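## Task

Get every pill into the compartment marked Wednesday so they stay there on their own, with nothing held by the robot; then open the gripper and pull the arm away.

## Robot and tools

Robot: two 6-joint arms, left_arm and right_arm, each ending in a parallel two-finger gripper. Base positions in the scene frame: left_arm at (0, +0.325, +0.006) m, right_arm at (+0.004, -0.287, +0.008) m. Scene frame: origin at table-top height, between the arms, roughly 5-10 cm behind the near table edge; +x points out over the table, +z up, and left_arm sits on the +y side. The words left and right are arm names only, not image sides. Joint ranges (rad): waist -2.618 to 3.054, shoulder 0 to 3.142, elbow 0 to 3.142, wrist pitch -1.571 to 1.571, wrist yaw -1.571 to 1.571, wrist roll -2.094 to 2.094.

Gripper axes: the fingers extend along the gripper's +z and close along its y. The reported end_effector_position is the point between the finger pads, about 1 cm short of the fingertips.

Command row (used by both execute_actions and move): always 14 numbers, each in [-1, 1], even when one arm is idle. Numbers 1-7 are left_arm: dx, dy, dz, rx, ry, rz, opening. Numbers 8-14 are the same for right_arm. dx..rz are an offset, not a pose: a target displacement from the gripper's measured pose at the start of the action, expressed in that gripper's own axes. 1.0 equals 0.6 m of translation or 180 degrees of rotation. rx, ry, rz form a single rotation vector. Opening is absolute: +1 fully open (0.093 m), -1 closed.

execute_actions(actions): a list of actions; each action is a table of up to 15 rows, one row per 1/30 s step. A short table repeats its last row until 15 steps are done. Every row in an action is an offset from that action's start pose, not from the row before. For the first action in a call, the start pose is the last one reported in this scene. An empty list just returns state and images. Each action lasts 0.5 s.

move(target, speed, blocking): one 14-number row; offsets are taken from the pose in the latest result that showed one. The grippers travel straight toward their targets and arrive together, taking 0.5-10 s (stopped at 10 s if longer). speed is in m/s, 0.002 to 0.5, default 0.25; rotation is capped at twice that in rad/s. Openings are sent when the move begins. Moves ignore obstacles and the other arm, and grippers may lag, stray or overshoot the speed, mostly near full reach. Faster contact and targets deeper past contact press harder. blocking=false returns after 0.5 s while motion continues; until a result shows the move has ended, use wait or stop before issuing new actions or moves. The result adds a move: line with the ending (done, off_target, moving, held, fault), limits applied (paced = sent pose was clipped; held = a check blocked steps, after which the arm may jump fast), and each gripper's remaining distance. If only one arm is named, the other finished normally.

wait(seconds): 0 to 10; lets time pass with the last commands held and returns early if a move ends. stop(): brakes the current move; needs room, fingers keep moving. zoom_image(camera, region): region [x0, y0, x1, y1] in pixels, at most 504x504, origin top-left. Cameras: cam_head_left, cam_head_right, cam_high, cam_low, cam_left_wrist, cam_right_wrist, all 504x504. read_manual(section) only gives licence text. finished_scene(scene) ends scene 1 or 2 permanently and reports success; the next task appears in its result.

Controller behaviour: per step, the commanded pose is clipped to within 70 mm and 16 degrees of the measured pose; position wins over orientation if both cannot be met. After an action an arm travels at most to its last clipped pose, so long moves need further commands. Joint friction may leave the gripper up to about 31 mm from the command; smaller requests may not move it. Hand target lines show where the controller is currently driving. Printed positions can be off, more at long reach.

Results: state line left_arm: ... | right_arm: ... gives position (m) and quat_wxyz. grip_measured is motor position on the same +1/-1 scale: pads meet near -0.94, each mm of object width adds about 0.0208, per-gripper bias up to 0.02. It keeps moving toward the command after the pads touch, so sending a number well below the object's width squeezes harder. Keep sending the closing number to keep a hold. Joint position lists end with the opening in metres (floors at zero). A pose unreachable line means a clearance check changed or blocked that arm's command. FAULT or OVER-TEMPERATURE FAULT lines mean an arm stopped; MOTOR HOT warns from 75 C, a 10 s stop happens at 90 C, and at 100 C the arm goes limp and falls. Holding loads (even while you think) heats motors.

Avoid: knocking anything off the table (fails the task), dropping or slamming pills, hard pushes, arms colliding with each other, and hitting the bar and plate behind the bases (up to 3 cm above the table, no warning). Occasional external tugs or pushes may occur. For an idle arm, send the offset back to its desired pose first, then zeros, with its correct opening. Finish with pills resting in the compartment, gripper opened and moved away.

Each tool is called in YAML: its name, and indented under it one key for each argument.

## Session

execute_actions:
  actions: []

Scene clock: 0.00 s.
left_arm: end_effector_position=(+0.2904, +0.4952, +0.1674) grip_measured=+1.000 end_effector_quat_wxyz=(-0.346, +0.810, -0.384, +0.276) | right_arm: end_effector_position=(+0.5694, -0.4488, +0.3293) grip_measured=+1.000 end_effector_quat_wxyz=(+0.714, +0.348, +0.552, -0.253)
Joint positions: left_arm=[ 0.599  1.051  0.687 -0.275  0.164 -1.727  0.093] | right_arm=[-0.052  2.083  1.578  0.735  0.827  0.039  0.093]
Joint velocities: left_arm=[ 0.007 -0.007  0.002  0.066 -0.066 -0.007  0.   ] | right_arm=[ 0.012 -0.012  0.012 -0.022 -0.037 -0.051  0.   ]
Hand target (left_arm): +0.290, +0.495, +0.167; -0.346, +0.810, -0.384, +0.276
Hand target (right_arm): +0.569, -0.449, +0.329; +0.714, +0.348, +0.552, -0.253

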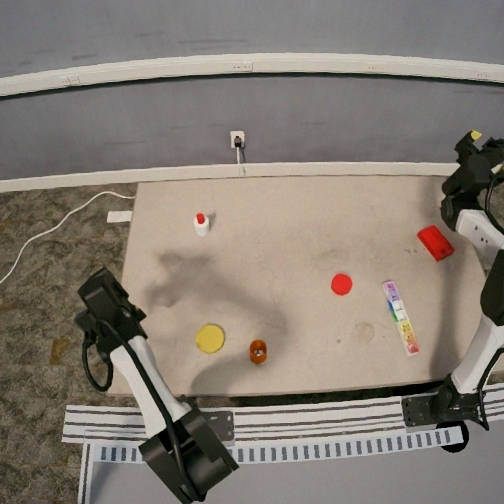

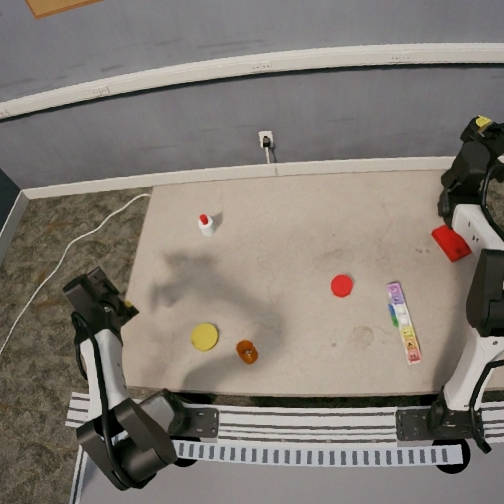

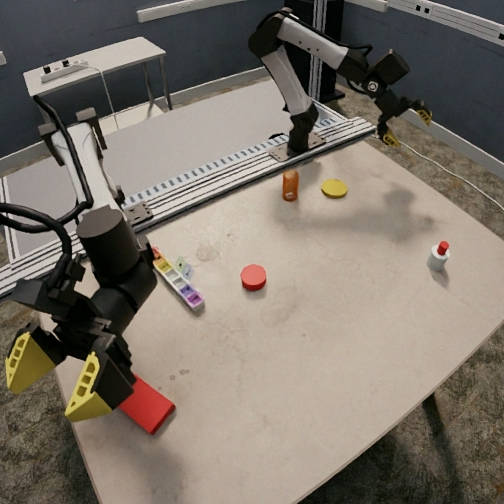

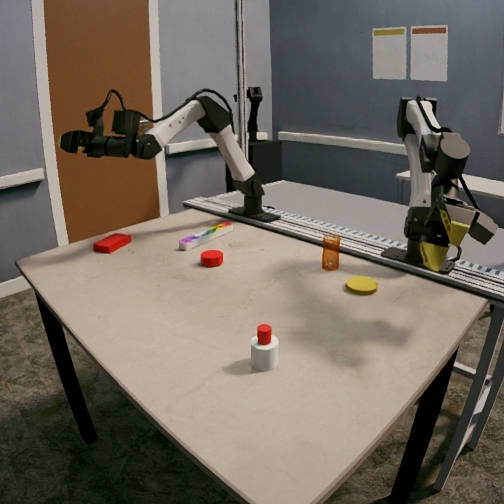

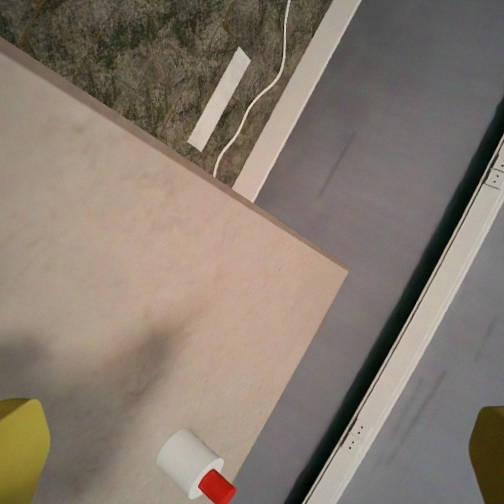

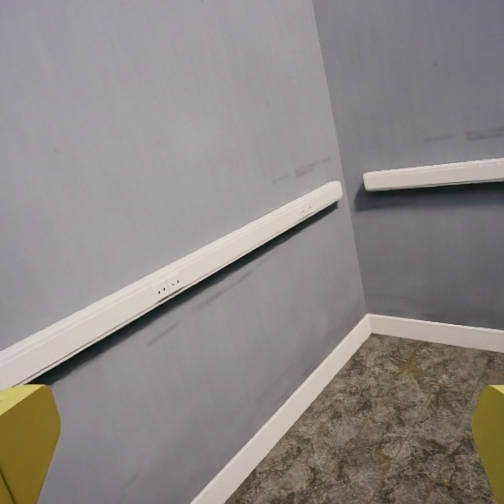

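zoom_image:
  camera: "cam_head_left"
  region: [350,270,450,370]

zoom_image:
  camera: "cam_head_left"
  region: [230,325,290,385]

zoom_image:
  camera: "cam_low"
  region: [300,225,370,285]

zoom_image:
  camera: "cam_high"
  region: [140,235,230,325]

Region (350, 270, 450, 370) of cam_head_left's 504x504 image, scaled by 5.040, with more detail than that image has.

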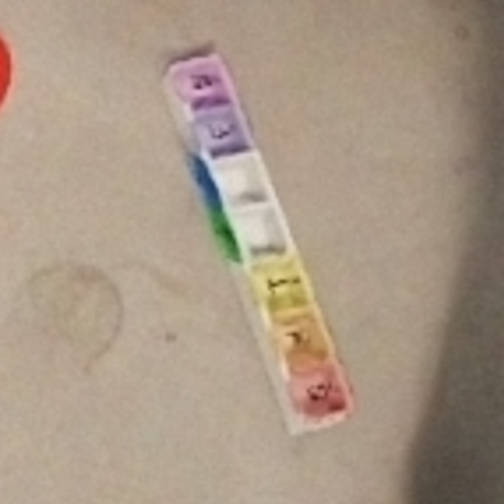

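Region (230, 325, 290, 385) of cam_head_left's 504x504 image, scaled by 8.400, with more detail than that image has.

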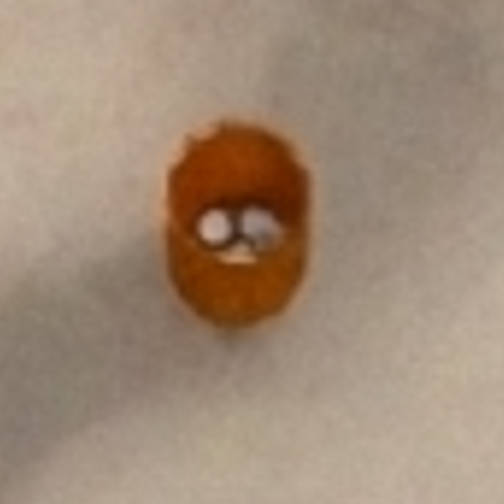

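Region (300, 225, 370, 285) of cam_low's 504x504 image, scaled by 7.200, with more detail than that image has; it fills the top 432 rows of this view, and the rest is white.

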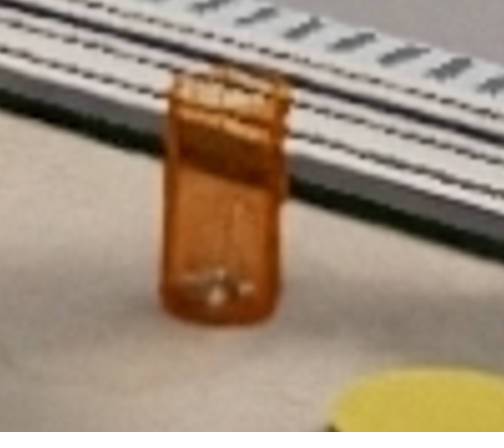

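Region (140, 235, 230, 325) of cam_high's 504x504 image, scaled by 5.600, with more detail than that image has.

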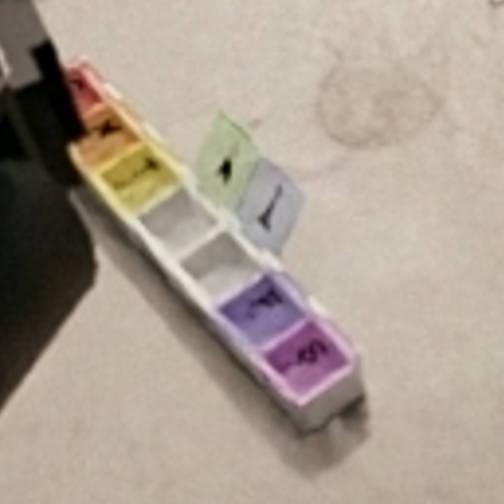

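move:
  target: [0,0,0,0,0,0,1,0.076,0.052,-0.92,-0.5,0.102,-0.0375,1]
  speed: 0.35

Scene clock: 79.70 s.
left_arm: end_effector_position=(+0.2904, +0.4952, +0.1674) grip_measured=+1.000 end_effector_quat_wxyz=(-0.346, +0.810, -0.384, +0.276) | right_arm: end_effector_position=(+0.2684, -0.0030, +0.2125) grip_measured=+1.000 end_effector_quat_wxyz=(+0.659, -0.250, +0.676, +0.217)
Joint positions: left_arm=[ 0.599  1.051  0.687 -0.275  0.164 -1.727  0.093] | right_arm=[ 0.941  1.32   0.407  0.861  0.26  -0.029  0.093]
Joint velocities: left_arm=[ 0.002 -0.017 -0.002 -0.022 -0.022 -0.066  0.   ] | right_arm=[ 0.007  0.002 -0.002  0.037 -0.051 -0.022  0.   ]
Hand target (left_arm): +0.290, +0.495, +0.167; -0.346, +0.810, -0.384, +0.276
Hand target (right_arm): +0.266, +0.002, +0.209; +0.654, -0.261, +0.676, +0.219
Off the commanded pose (left_arm): 0.000 m, 0 deg.
Off the commanded pose (right_arm): 0.004 m, 2 deg.
move: done

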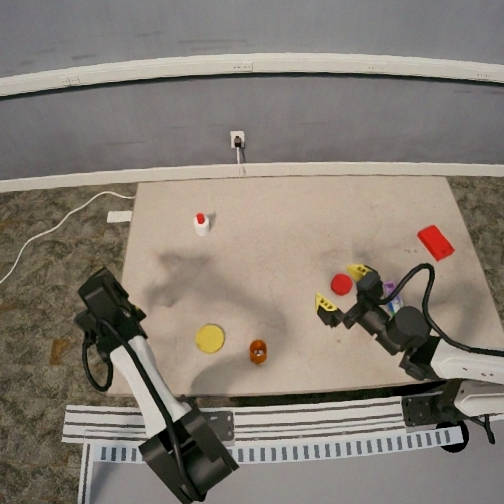

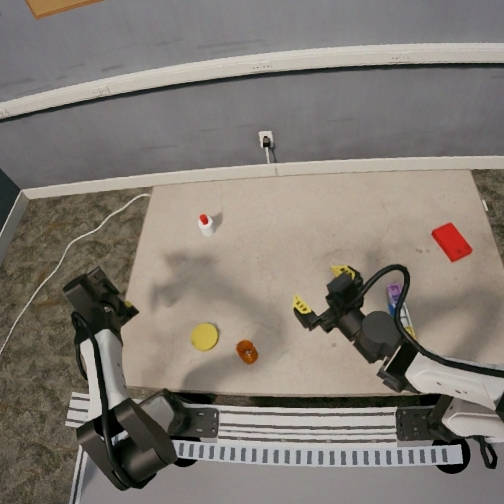

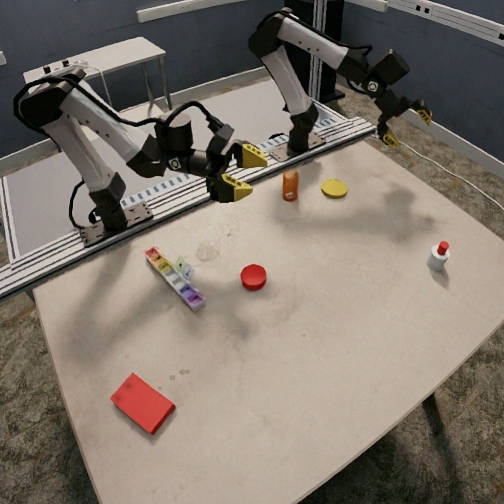

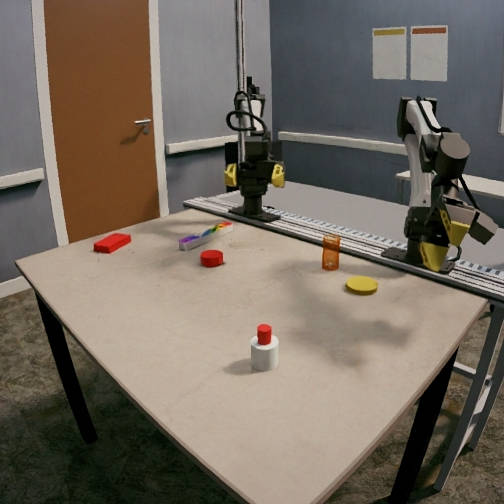

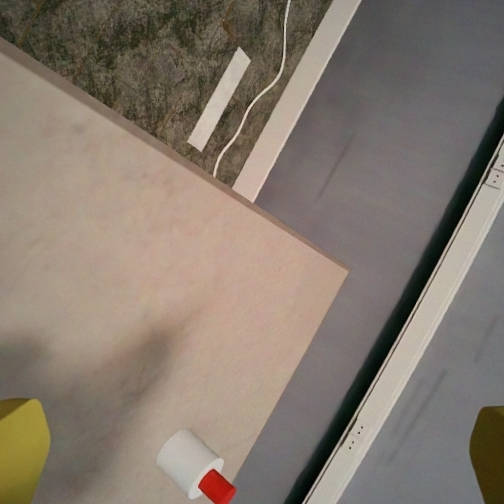

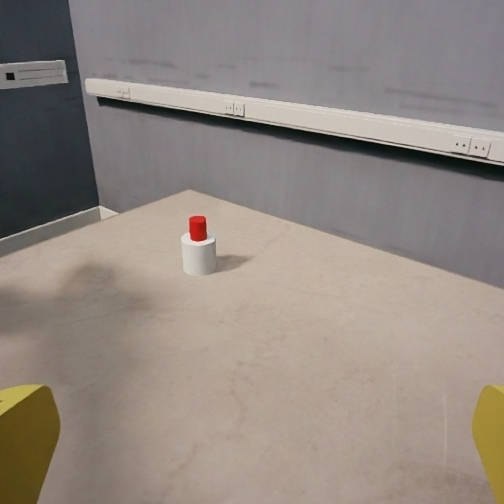

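move:
  target: [0,0,0,0,0,0,1,0.147,0.255,-0.058,-0.175,0.036,-0.0125,1]
  speed: 0.3

Scene clock: 92.10 s.
left_arm: end_effector_position=(+0.2904, +0.4952, +0.1674) grip_measured=+1.000 end_effector_quat_wxyz=(-0.346, +0.810, -0.384, +0.276) | right_arm: end_effector_position=(+0.1479, +0.0873, +0.1191) grip_measured=+1.000 end_effector_quat_wxyz=(+0.533, -0.444, +0.627, +0.355)
Joint positions: left_arm=[ 0.599  1.051  0.687 -0.275  0.164 -1.727  0.093] | right_arm=[ 1.209  1.674  0.346  1.133 -0.003 -0.029  0.093]
Joint velocities: left_arm=[-0.022 -0.007 -0.007 -0.022  0.022 -0.051  0.   ] | right_arm=[-0.007  0.007  0.007  0.066  0.007 -0.125  0.   ]
Hand target (left_arm): +0.290, +0.495, +0.167; -0.346, +0.810, -0.384, +0.276
Hand target (right_arm): +0.144, +0.091, +0.122; +0.534, -0.445, +0.619, +0.365
Off the commanded pose (left_arm): 0.000 m, 0 deg.
Off the commanded pose (right_arm): 0.004 m, 1 deg.
move: done

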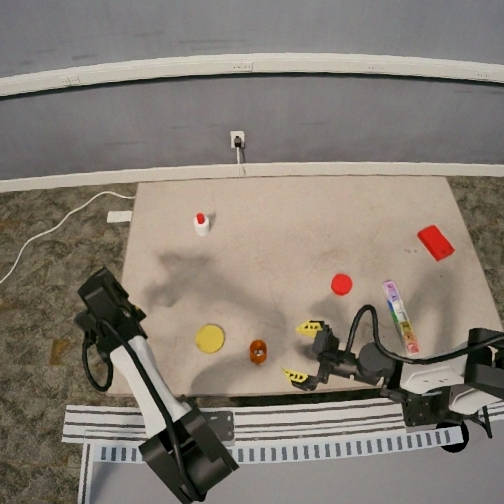

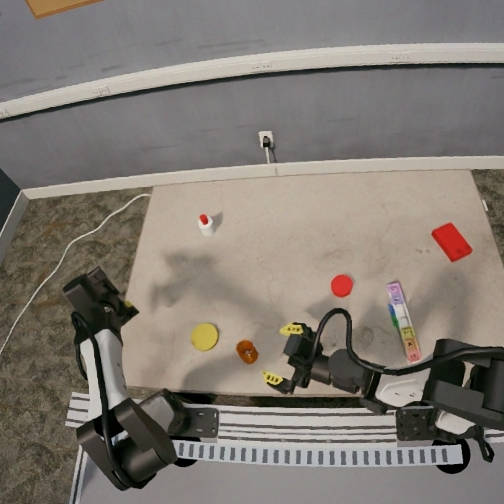

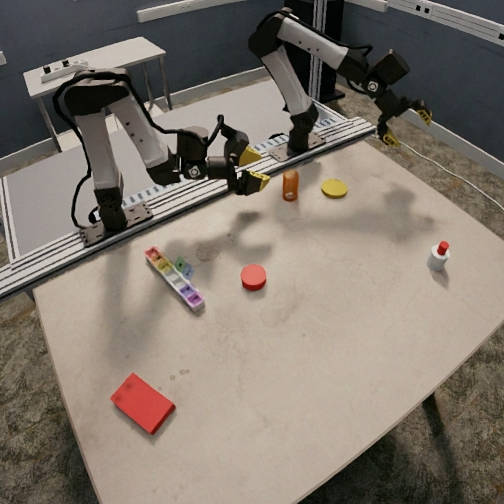

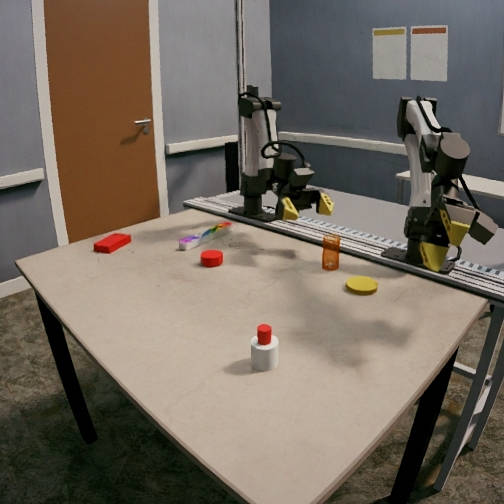

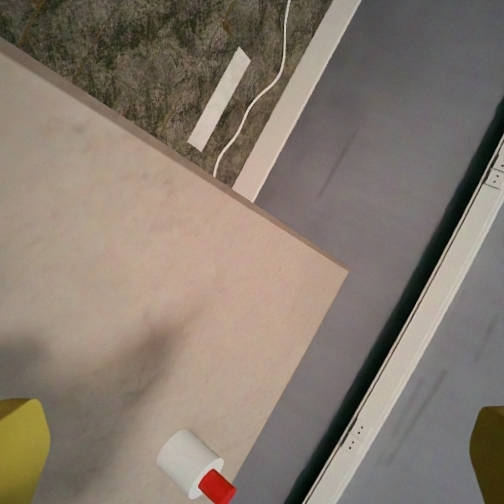

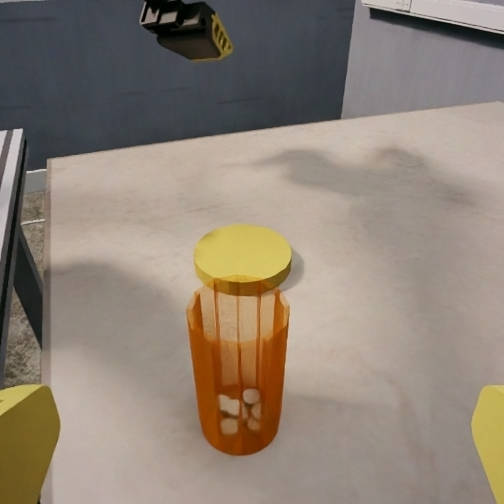

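move:
  target: [0,0,0,0,0,0,1,0.09,0.024,0.155,0,-0.02,0.01,1]
  speed: 0.12

Scene clock: 108.37 s.
left_arm: end_effector_position=(+0.2904, +0.4952, +0.1674) grip_measured=+1.000 end_effector_quat_wxyz=(-0.346, +0.810, -0.384, +0.276) | right_arm: end_effector_position=(+0.1635, +0.1612, +0.0401) grip_measured=+1.000 end_effector_quat_wxyz=(+0.535, -0.435, +0.625, +0.367)
Joint positions: left_arm=[ 0.599  1.051  0.687 -0.275  0.164 -1.727  0.093] | right_arm=[ 1.245  2.271  0.647  1.451  0.026 -0.001  0.093]
Joint velocities: left_arm=[-0.002 -0.002  0.012 -0.037  0.066 -0.125  0.   ] | right_arm=[ 0.012  0.007 -0.007 -0.066  0.037  0.022  0.   ]
Hand target (left_arm): +0.290, +0.495, +0.167; -0.346, +0.810, -0.384, +0.276
Hand target (right_arm): +0.165, +0.168, +0.049; +0.547, -0.423, +0.617, +0.377
Off the commanded pose (left_arm): 0.000 m, 0 deg.
Off the commanded pose (right_arm): 0.011 m, 2 deg.
move: off_target (right_arm)

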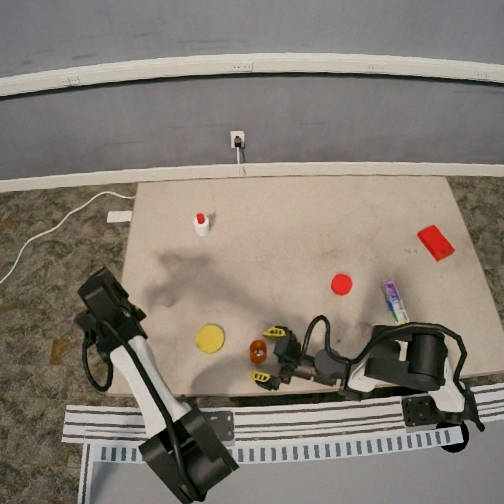

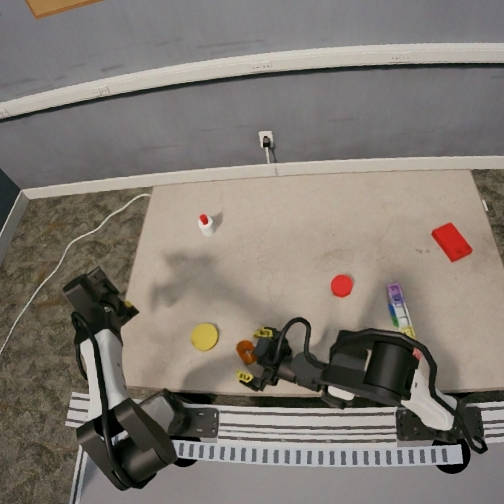

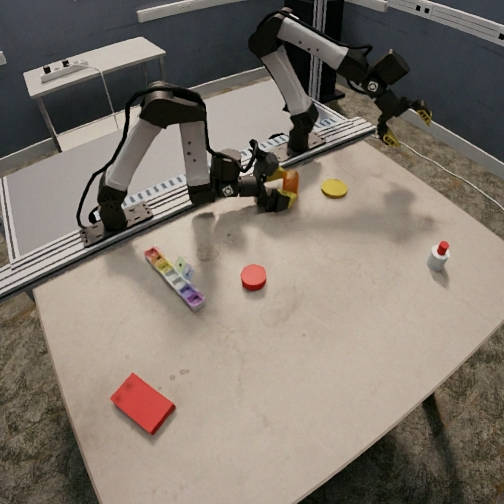

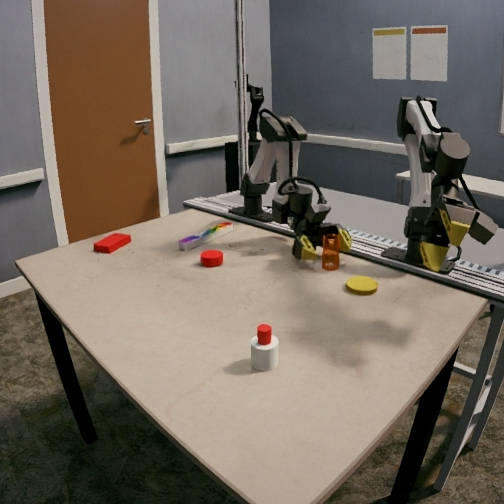

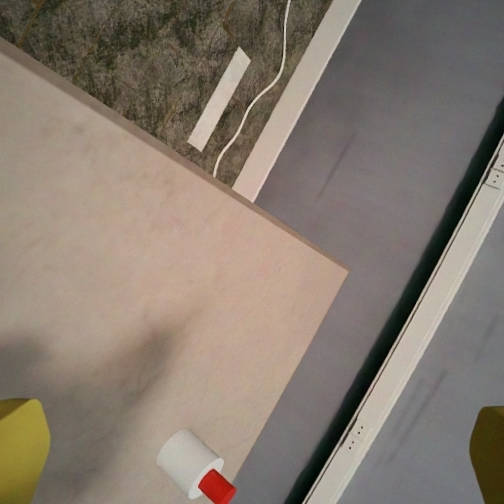

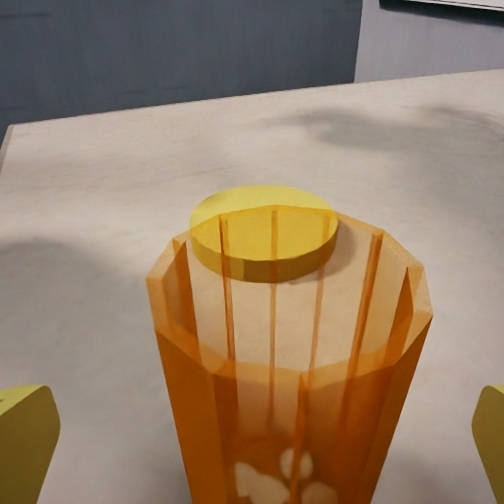

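execute_actions:
  actions:
    - [[0,0,0,0,0,0,1,-0.008,-0.005,0.018,0,-0.01,0,0.5]]
    - [[0,0,0,0,0,0,1,0,0,0,0,0,0,0.05]]
    - [[0,0,0,0,0,0,1,0,0,0,0,0,0,-0.3]]
    - [[0,0,0,0,0,0,1,0,0,0,0,0,0,-0.3]]

Scene clock: 118.07 s.
left_arm: end_effector_position=(+0.2904, +0.4952, +0.1674) grip_measured=+1.000 end_effector_quat_wxyz=(-0.346, +0.810, -0.384, +0.276) | right_arm: end_effector_position=(+0.1650, +0.1654, +0.0371) grip_measured=-0.248 end_effector_quat_wxyz=(+0.535, -0.434, +0.624, +0.368)
Joint positions: left_arm=[ 0.599  1.051  0.687 -0.275  0.164 -1.727  0.093] | right_arm=[ 1.245  2.293  0.669  1.453  0.027 -0.001  0.033]
Joint velocities: left_arm=[ 0.002 -0.012  0.007 -0.037  0.022 -0.095  0.   ] | right_arm=[-0.002 -0.022  0.007  0.007  0.007 -0.007  0.001]
Hand target (left_arm): +0.290, +0.495, +0.167; -0.346, +0.810, -0.384, +0.276
Hand target (right_arm): +0.165, +0.165, +0.037; +0.535, -0.434, +0.624, +0.368
Off the commanded pose (left_arm): 0.000 m, 0 deg.
Off the commanded pose (right_arm): 0.000 m, 0 deg.

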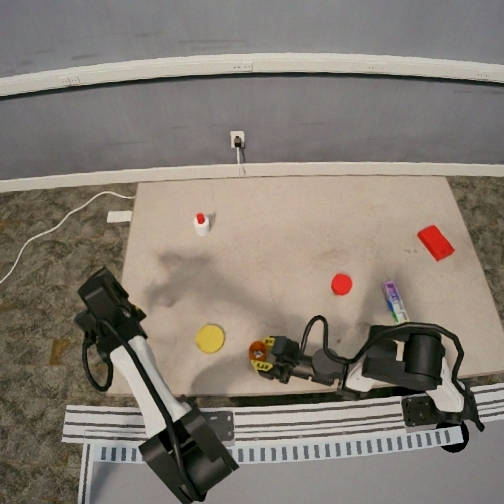

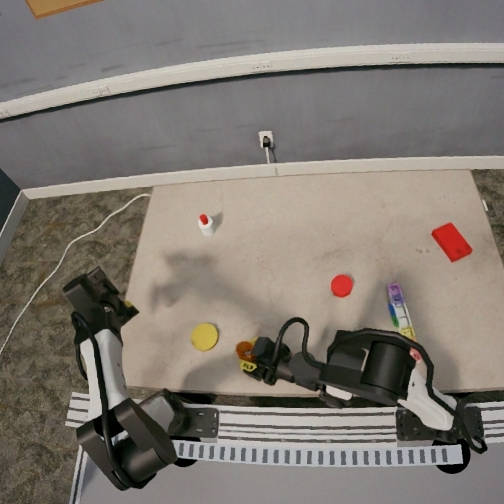

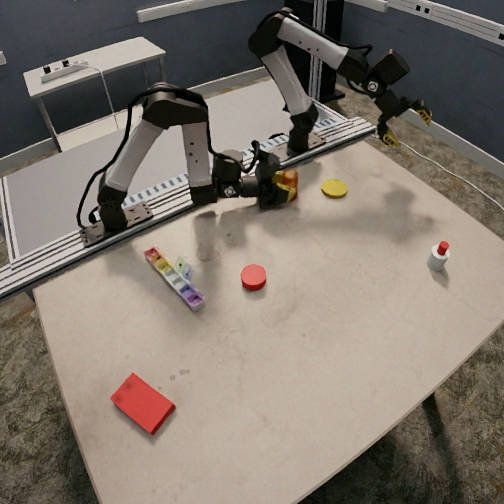

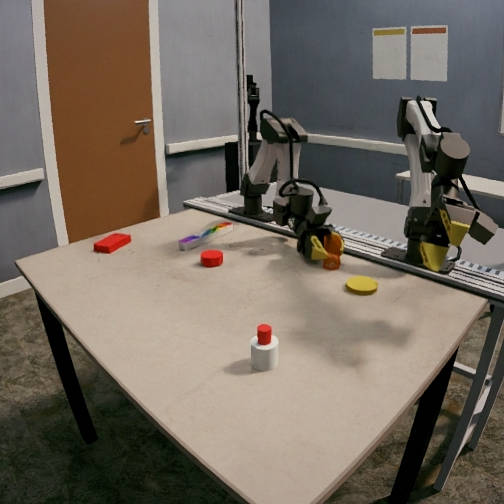

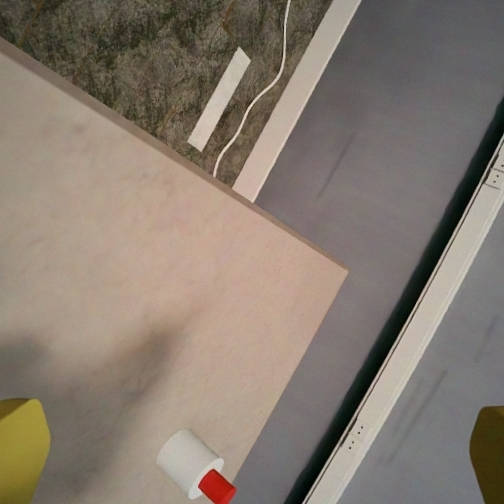

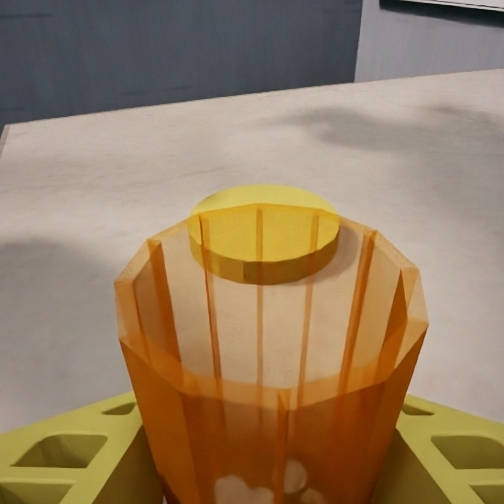

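move:
  target: [0,0,0,0,0,0,1,-0.19,0,-0.03,0,0,0,-0.3]
  speed: 0.15

move:
  target: [0,0,0,0,0,0,1,0.08,-0.472,-0.608,0.057,0.308,-0.231,-0.3]
  speed: 0.2

Scene clock: 160.93 s.
left_arm: end_effector_position=(+0.2904, +0.4952, +0.1674) grip_measured=+1.000 end_effector_quat_wxyz=(-0.346, +0.810, -0.384, +0.276) | right_arm: end_effector_position=(+0.1633, +0.1607, +0.1397) grip_measured=-0.248 end_effector_quat_wxyz=(+0.527, -0.440, +0.631, +0.362)
Joint positions: left_arm=[ 0.599  1.051  0.687 -0.275  0.164 -1.727  0.093] | right_arm=[ 1.245  1.807  0.669  0.94   0.027 -0.001  0.033]
Joint velocities: left_arm=[-0.002  0.017  0.017 -0.022 -0.022 -0.007  0.   ] | right_arm=[-0.012  0.002 -0.002  0.051  0.037  0.022  0.   ]
Hand target (left_arm): +0.290, +0.495, +0.167; -0.346, +0.810, -0.384, +0.276
Hand target (right_arm): +0.166, +0.165, +0.153; +0.536, -0.434, +0.624, +0.368
Off the commanded pose (left_arm): 0.000 m, 0 deg.
Off the commanded pose (right_arm): 0.014 m, 2 deg.
move: off_target (right_arm)

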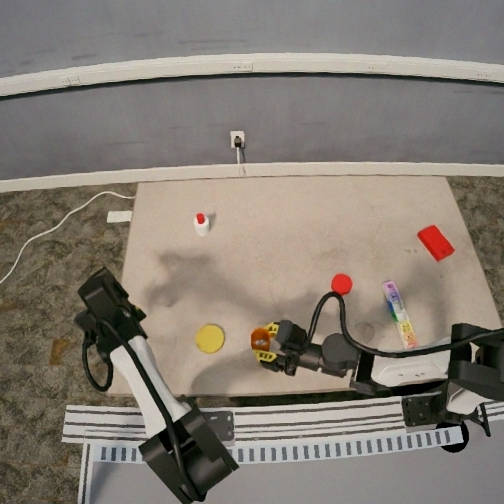

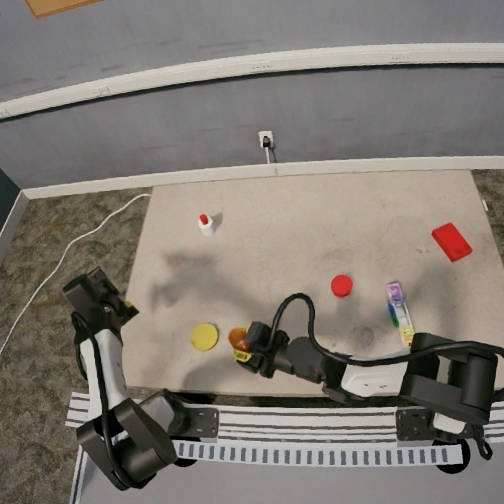

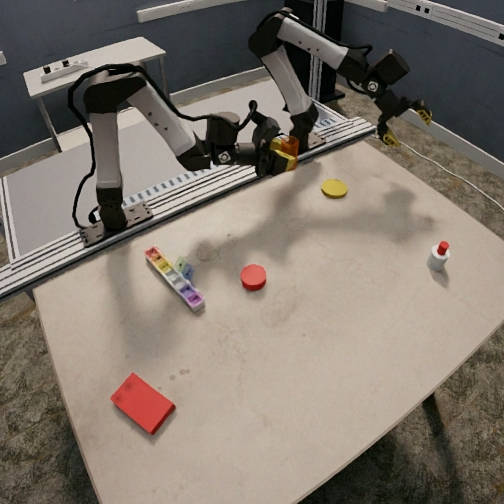

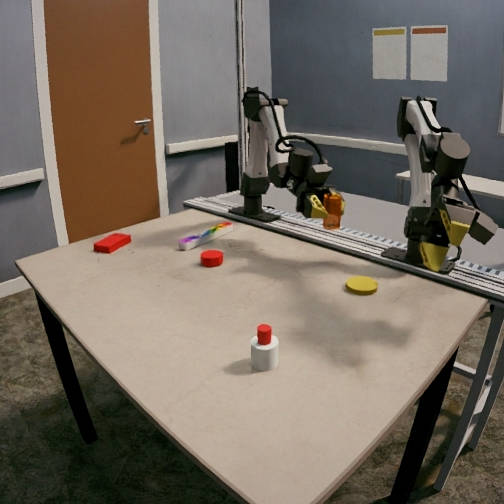

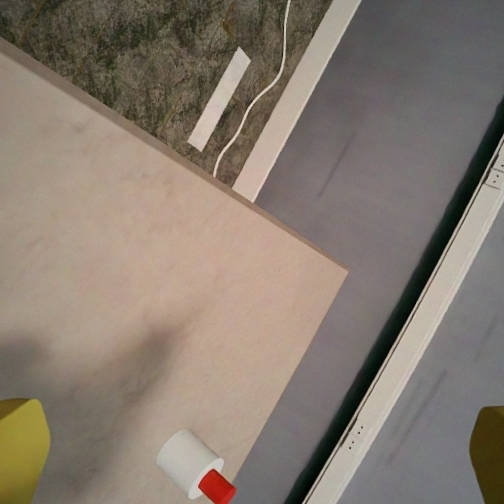

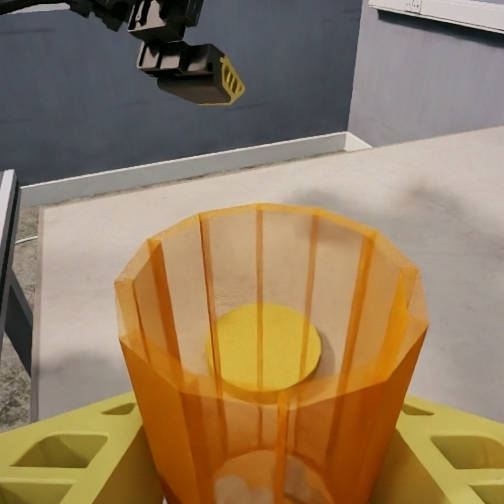

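Scene clock: 164.60 s.
left_arm: end_effector_position=(+0.2904, +0.4952, +0.1674) grip_measured=+1.000 end_effector_quat_wxyz=(-0.346, +0.810, -0.384, +0.276) | right_arm: end_effector_position=(+0.2939, -0.2810, +0.1505) grip_measured=-0.248 end_effector_quat_wxyz=(-0.305, +0.695, -0.640, +0.123)
Joint positions: left_arm=[ 0.599  1.051  0.687 -0.275  0.164 -1.727  0.093] | right_arm=[-0.172  1.138  0.832 -0.7   -0.36  -1.731  0.033]
Joint velocities: left_arm=[-0.022  0.002 -0.022  0.051 -0.007  0.022  0.   ] | right_arm=[ 0.012 -0.007 -0.002 -0.007 -0.051 -0.022 -0.001]
Hand target (left_arm): +0.290, +0.495, +0.167; -0.346, +0.810, -0.384, +0.276
Hand target (right_arm): +0.298, -0.284, +0.155; -0.305, +0.696, -0.637, +0.126
Off the commanded pose (left_arm): 0.000 m, 0 deg.
Off the commanded pose (right_arm): 0.012 m, 2 deg.
move: off_target (right_arm)

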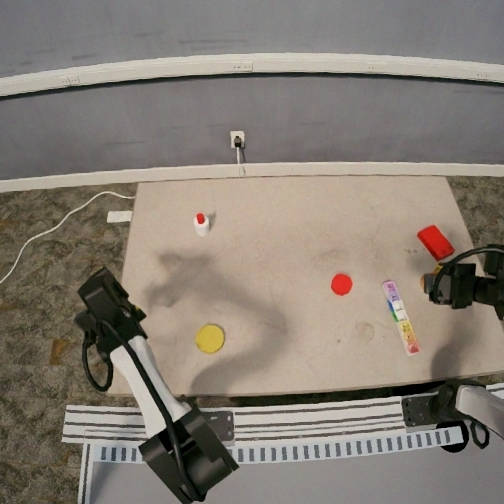

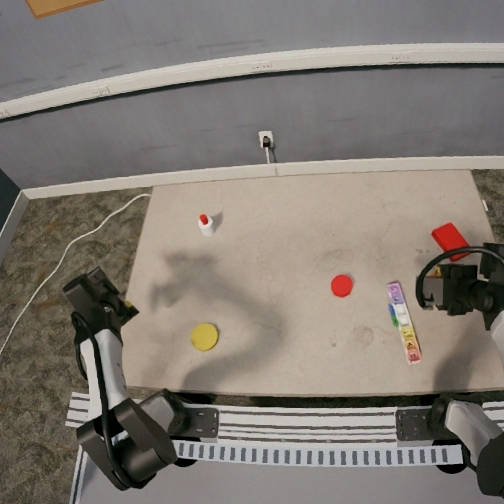

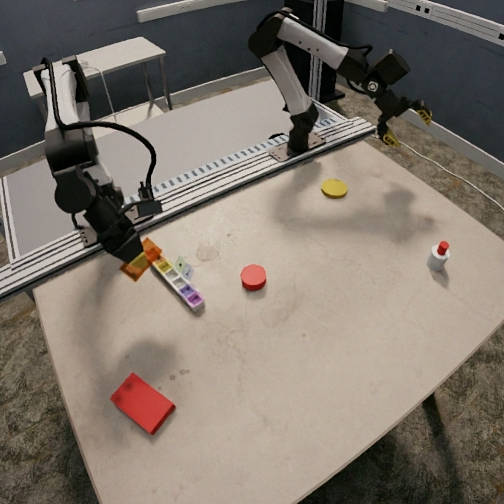

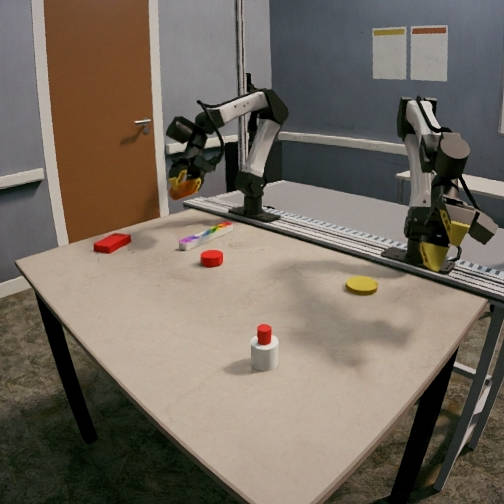

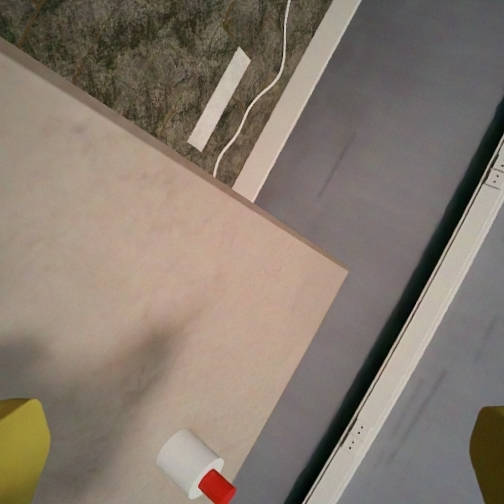

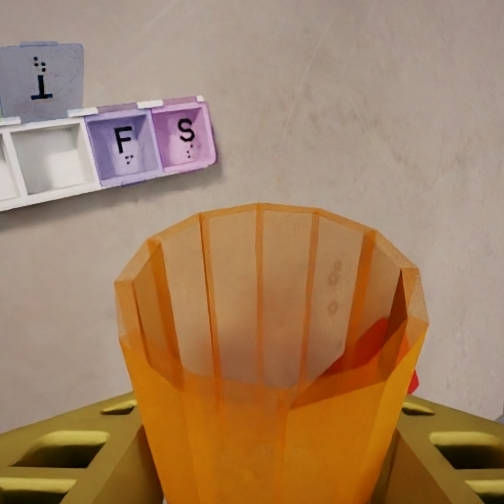

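move:
  target: [0,0,0,0,0,0,1,0,0.12,0.082,0.0117,0.087,-0.068,-0.3]
  speed: 0.08

zoom_image:
  camera: "cam_high"
  region: [100,210,230,330]

Scene clock: 204.83 s.
left_arm: end_effector_position=(+0.2904, +0.4952, +0.1674) grip_measured=+1.000 end_effector_quat_wxyz=(-0.346, +0.810, -0.384, +0.276) | right_arm: end_effector_position=(+0.2614, -0.2669, +0.0688) grip_measured=-0.248 end_effector_quat_wxyz=(-0.204, +0.737, -0.595, +0.248)
Joint positions: left_arm=[ 0.599  1.051  0.687 -0.275  0.164 -1.727  0.093] | right_arm=[ 0.142  0.987  0.42  -0.359  0.086 -1.681  0.033]
Joint velocities: left_arm=[-0.007  0.007 -0.022 -0.007  0.037 -0.066  0.   ] | right_arm=[-0.002  0.002 -0.007 -0.081 -0.051 -0.066 -0.   ]
Hand target (left_arm): +0.290, +0.495, +0.167; -0.346, +0.810, -0.384, +0.276
Hand target (right_arm): +0.263, -0.267, +0.070; -0.210, +0.731, -0.595, +0.259
Off the commanded pose (left_arm): 0.000 m, 0 deg.
Off the commanded pose (right_arm): 0.002 m, 2 deg.
move: done

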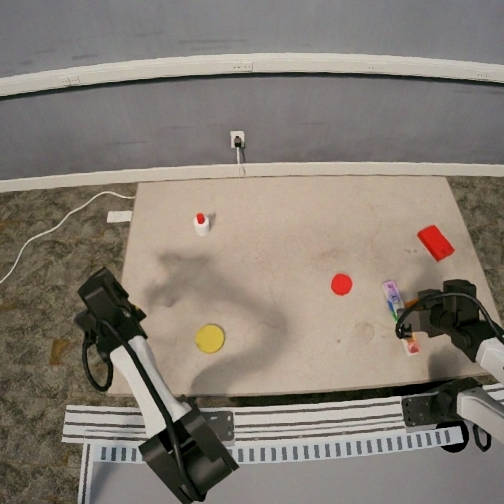

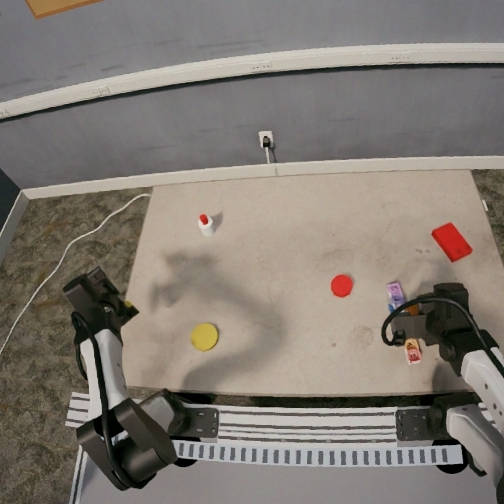

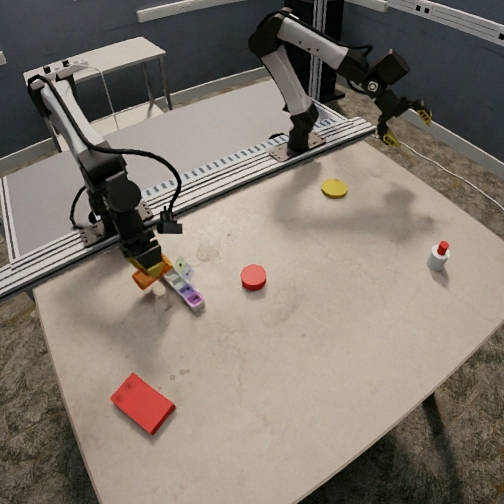

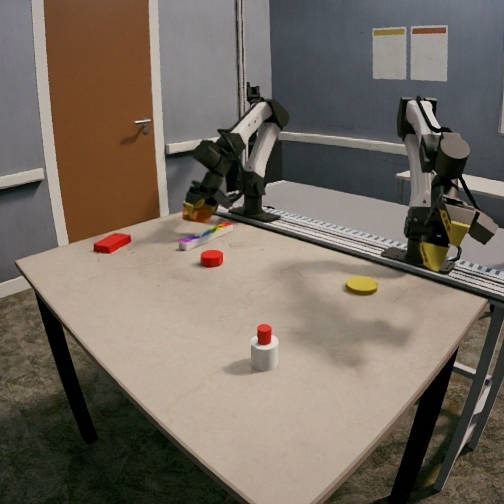

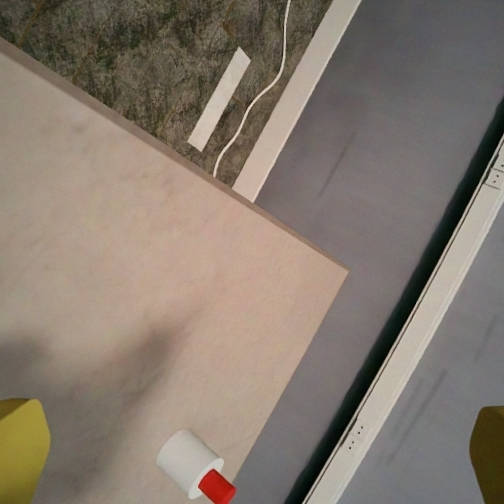

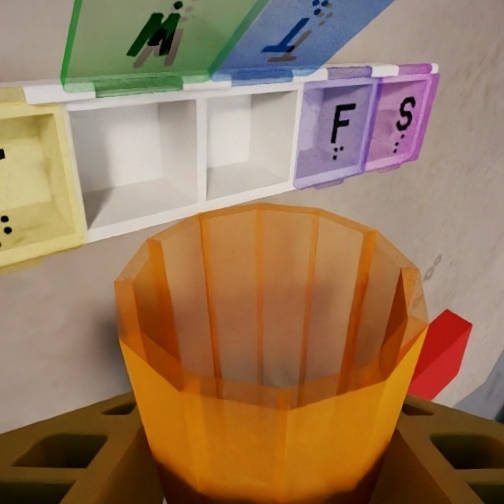

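Region (100, 210, 230, 330) of cam_high's 504x504 image, scaled by 3.877, with more detail than that image has; it fills the top 465 rows of this view, and the rest is white.

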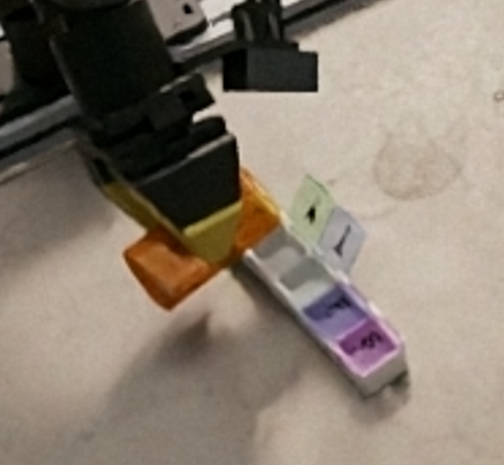

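move:
  target: [0,0,0,0,0,0,1,-0.0025,-0.004,0.014,0.0076,0.067,-0.049,-0.3]
  speed: 0.06

zoom_image:
  camera: "cam_high"
  region: [100,210,230,330]

Scene clock: 232.50 s.
left_arm: end_effector_position=(+0.2904, +0.4952, +0.1674) grip_measured=+1.000 end_effector_quat_wxyz=(-0.346, +0.810, -0.384, +0.276) | right_arm: end_effector_position=(+0.2690, -0.2645, +0.0688) grip_measured=-0.248 end_effector_quat_wxyz=(-0.132, +0.750, -0.551, +0.343)
Joint positions: left_arm=[ 0.599  1.051  0.687 -0.275  0.164 -1.727  0.093] | right_arm=[ 0.346  1.05   0.397 -0.267  0.407 -1.681  0.033]
Joint velocities: left_arm=[ 0.012  0.007 -0.002  0.037  0.11  -0.022  0.   ] | right_arm=[-0.017  0.002 -0.012  0.125  0.007 -0.022 -0.   ]
Hand target (left_arm): +0.290, +0.495, +0.167; -0.346, +0.810, -0.384, +0.276
Hand target (right_arm): +0.268, -0.265, +0.064; -0.128, +0.748, -0.552, +0.346
Off the commanded pose (left_arm): 0.000 m, 0 deg.
Off the commanded pose (right_arm): 0.006 m, 1 deg.
move: done

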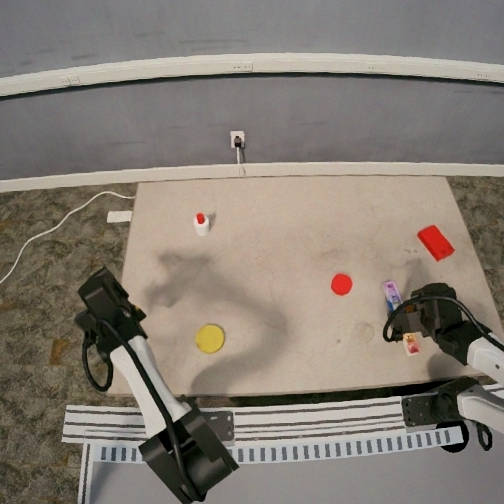

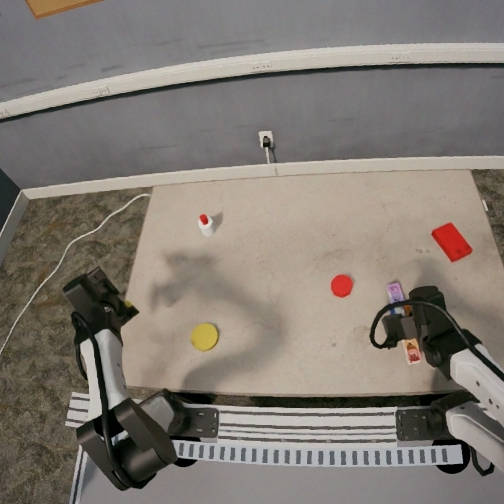

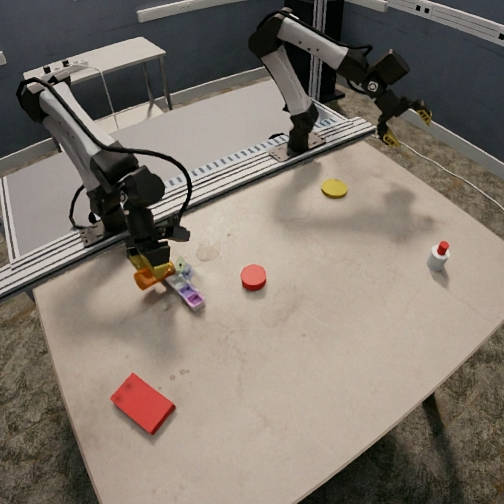

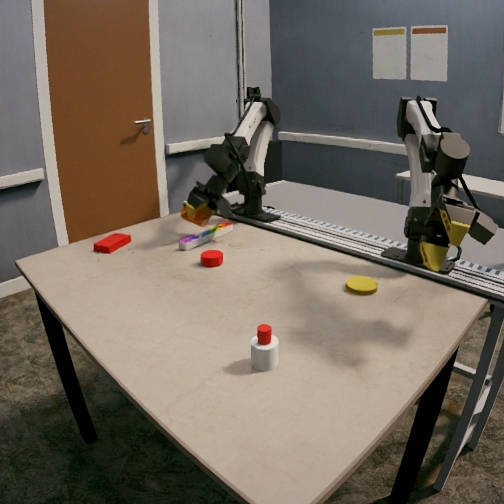

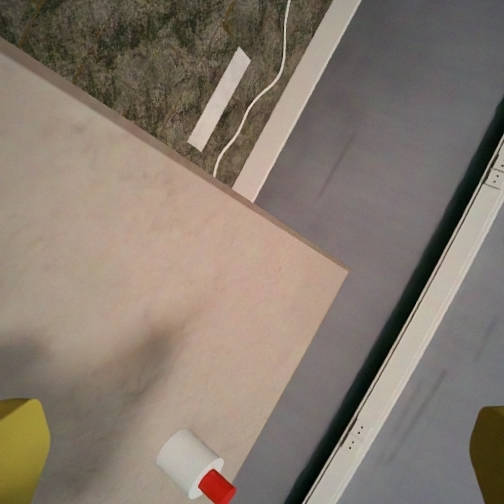

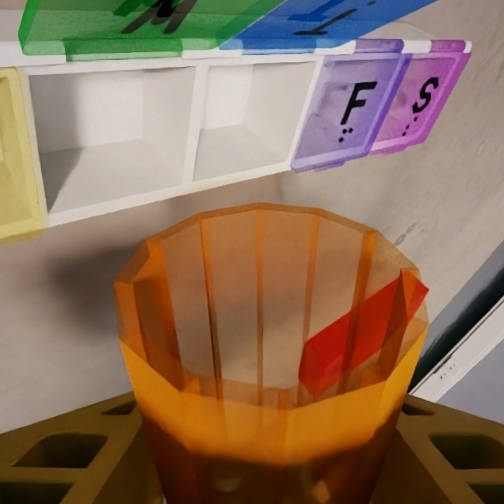

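Region (100, 210, 230, 330) of cam_high's 504x504 image, scaled by 3.877, with more detail than that image has; it fills the top 465 rows of this view, and the rest is white.

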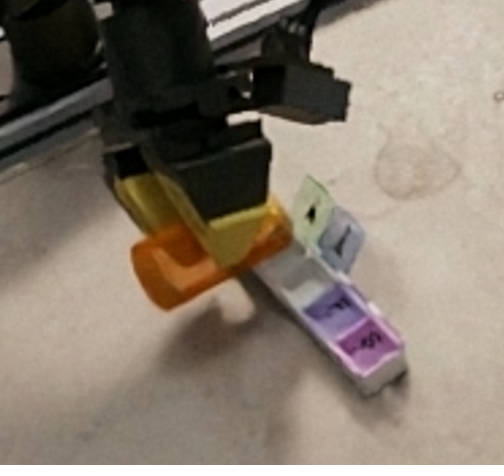

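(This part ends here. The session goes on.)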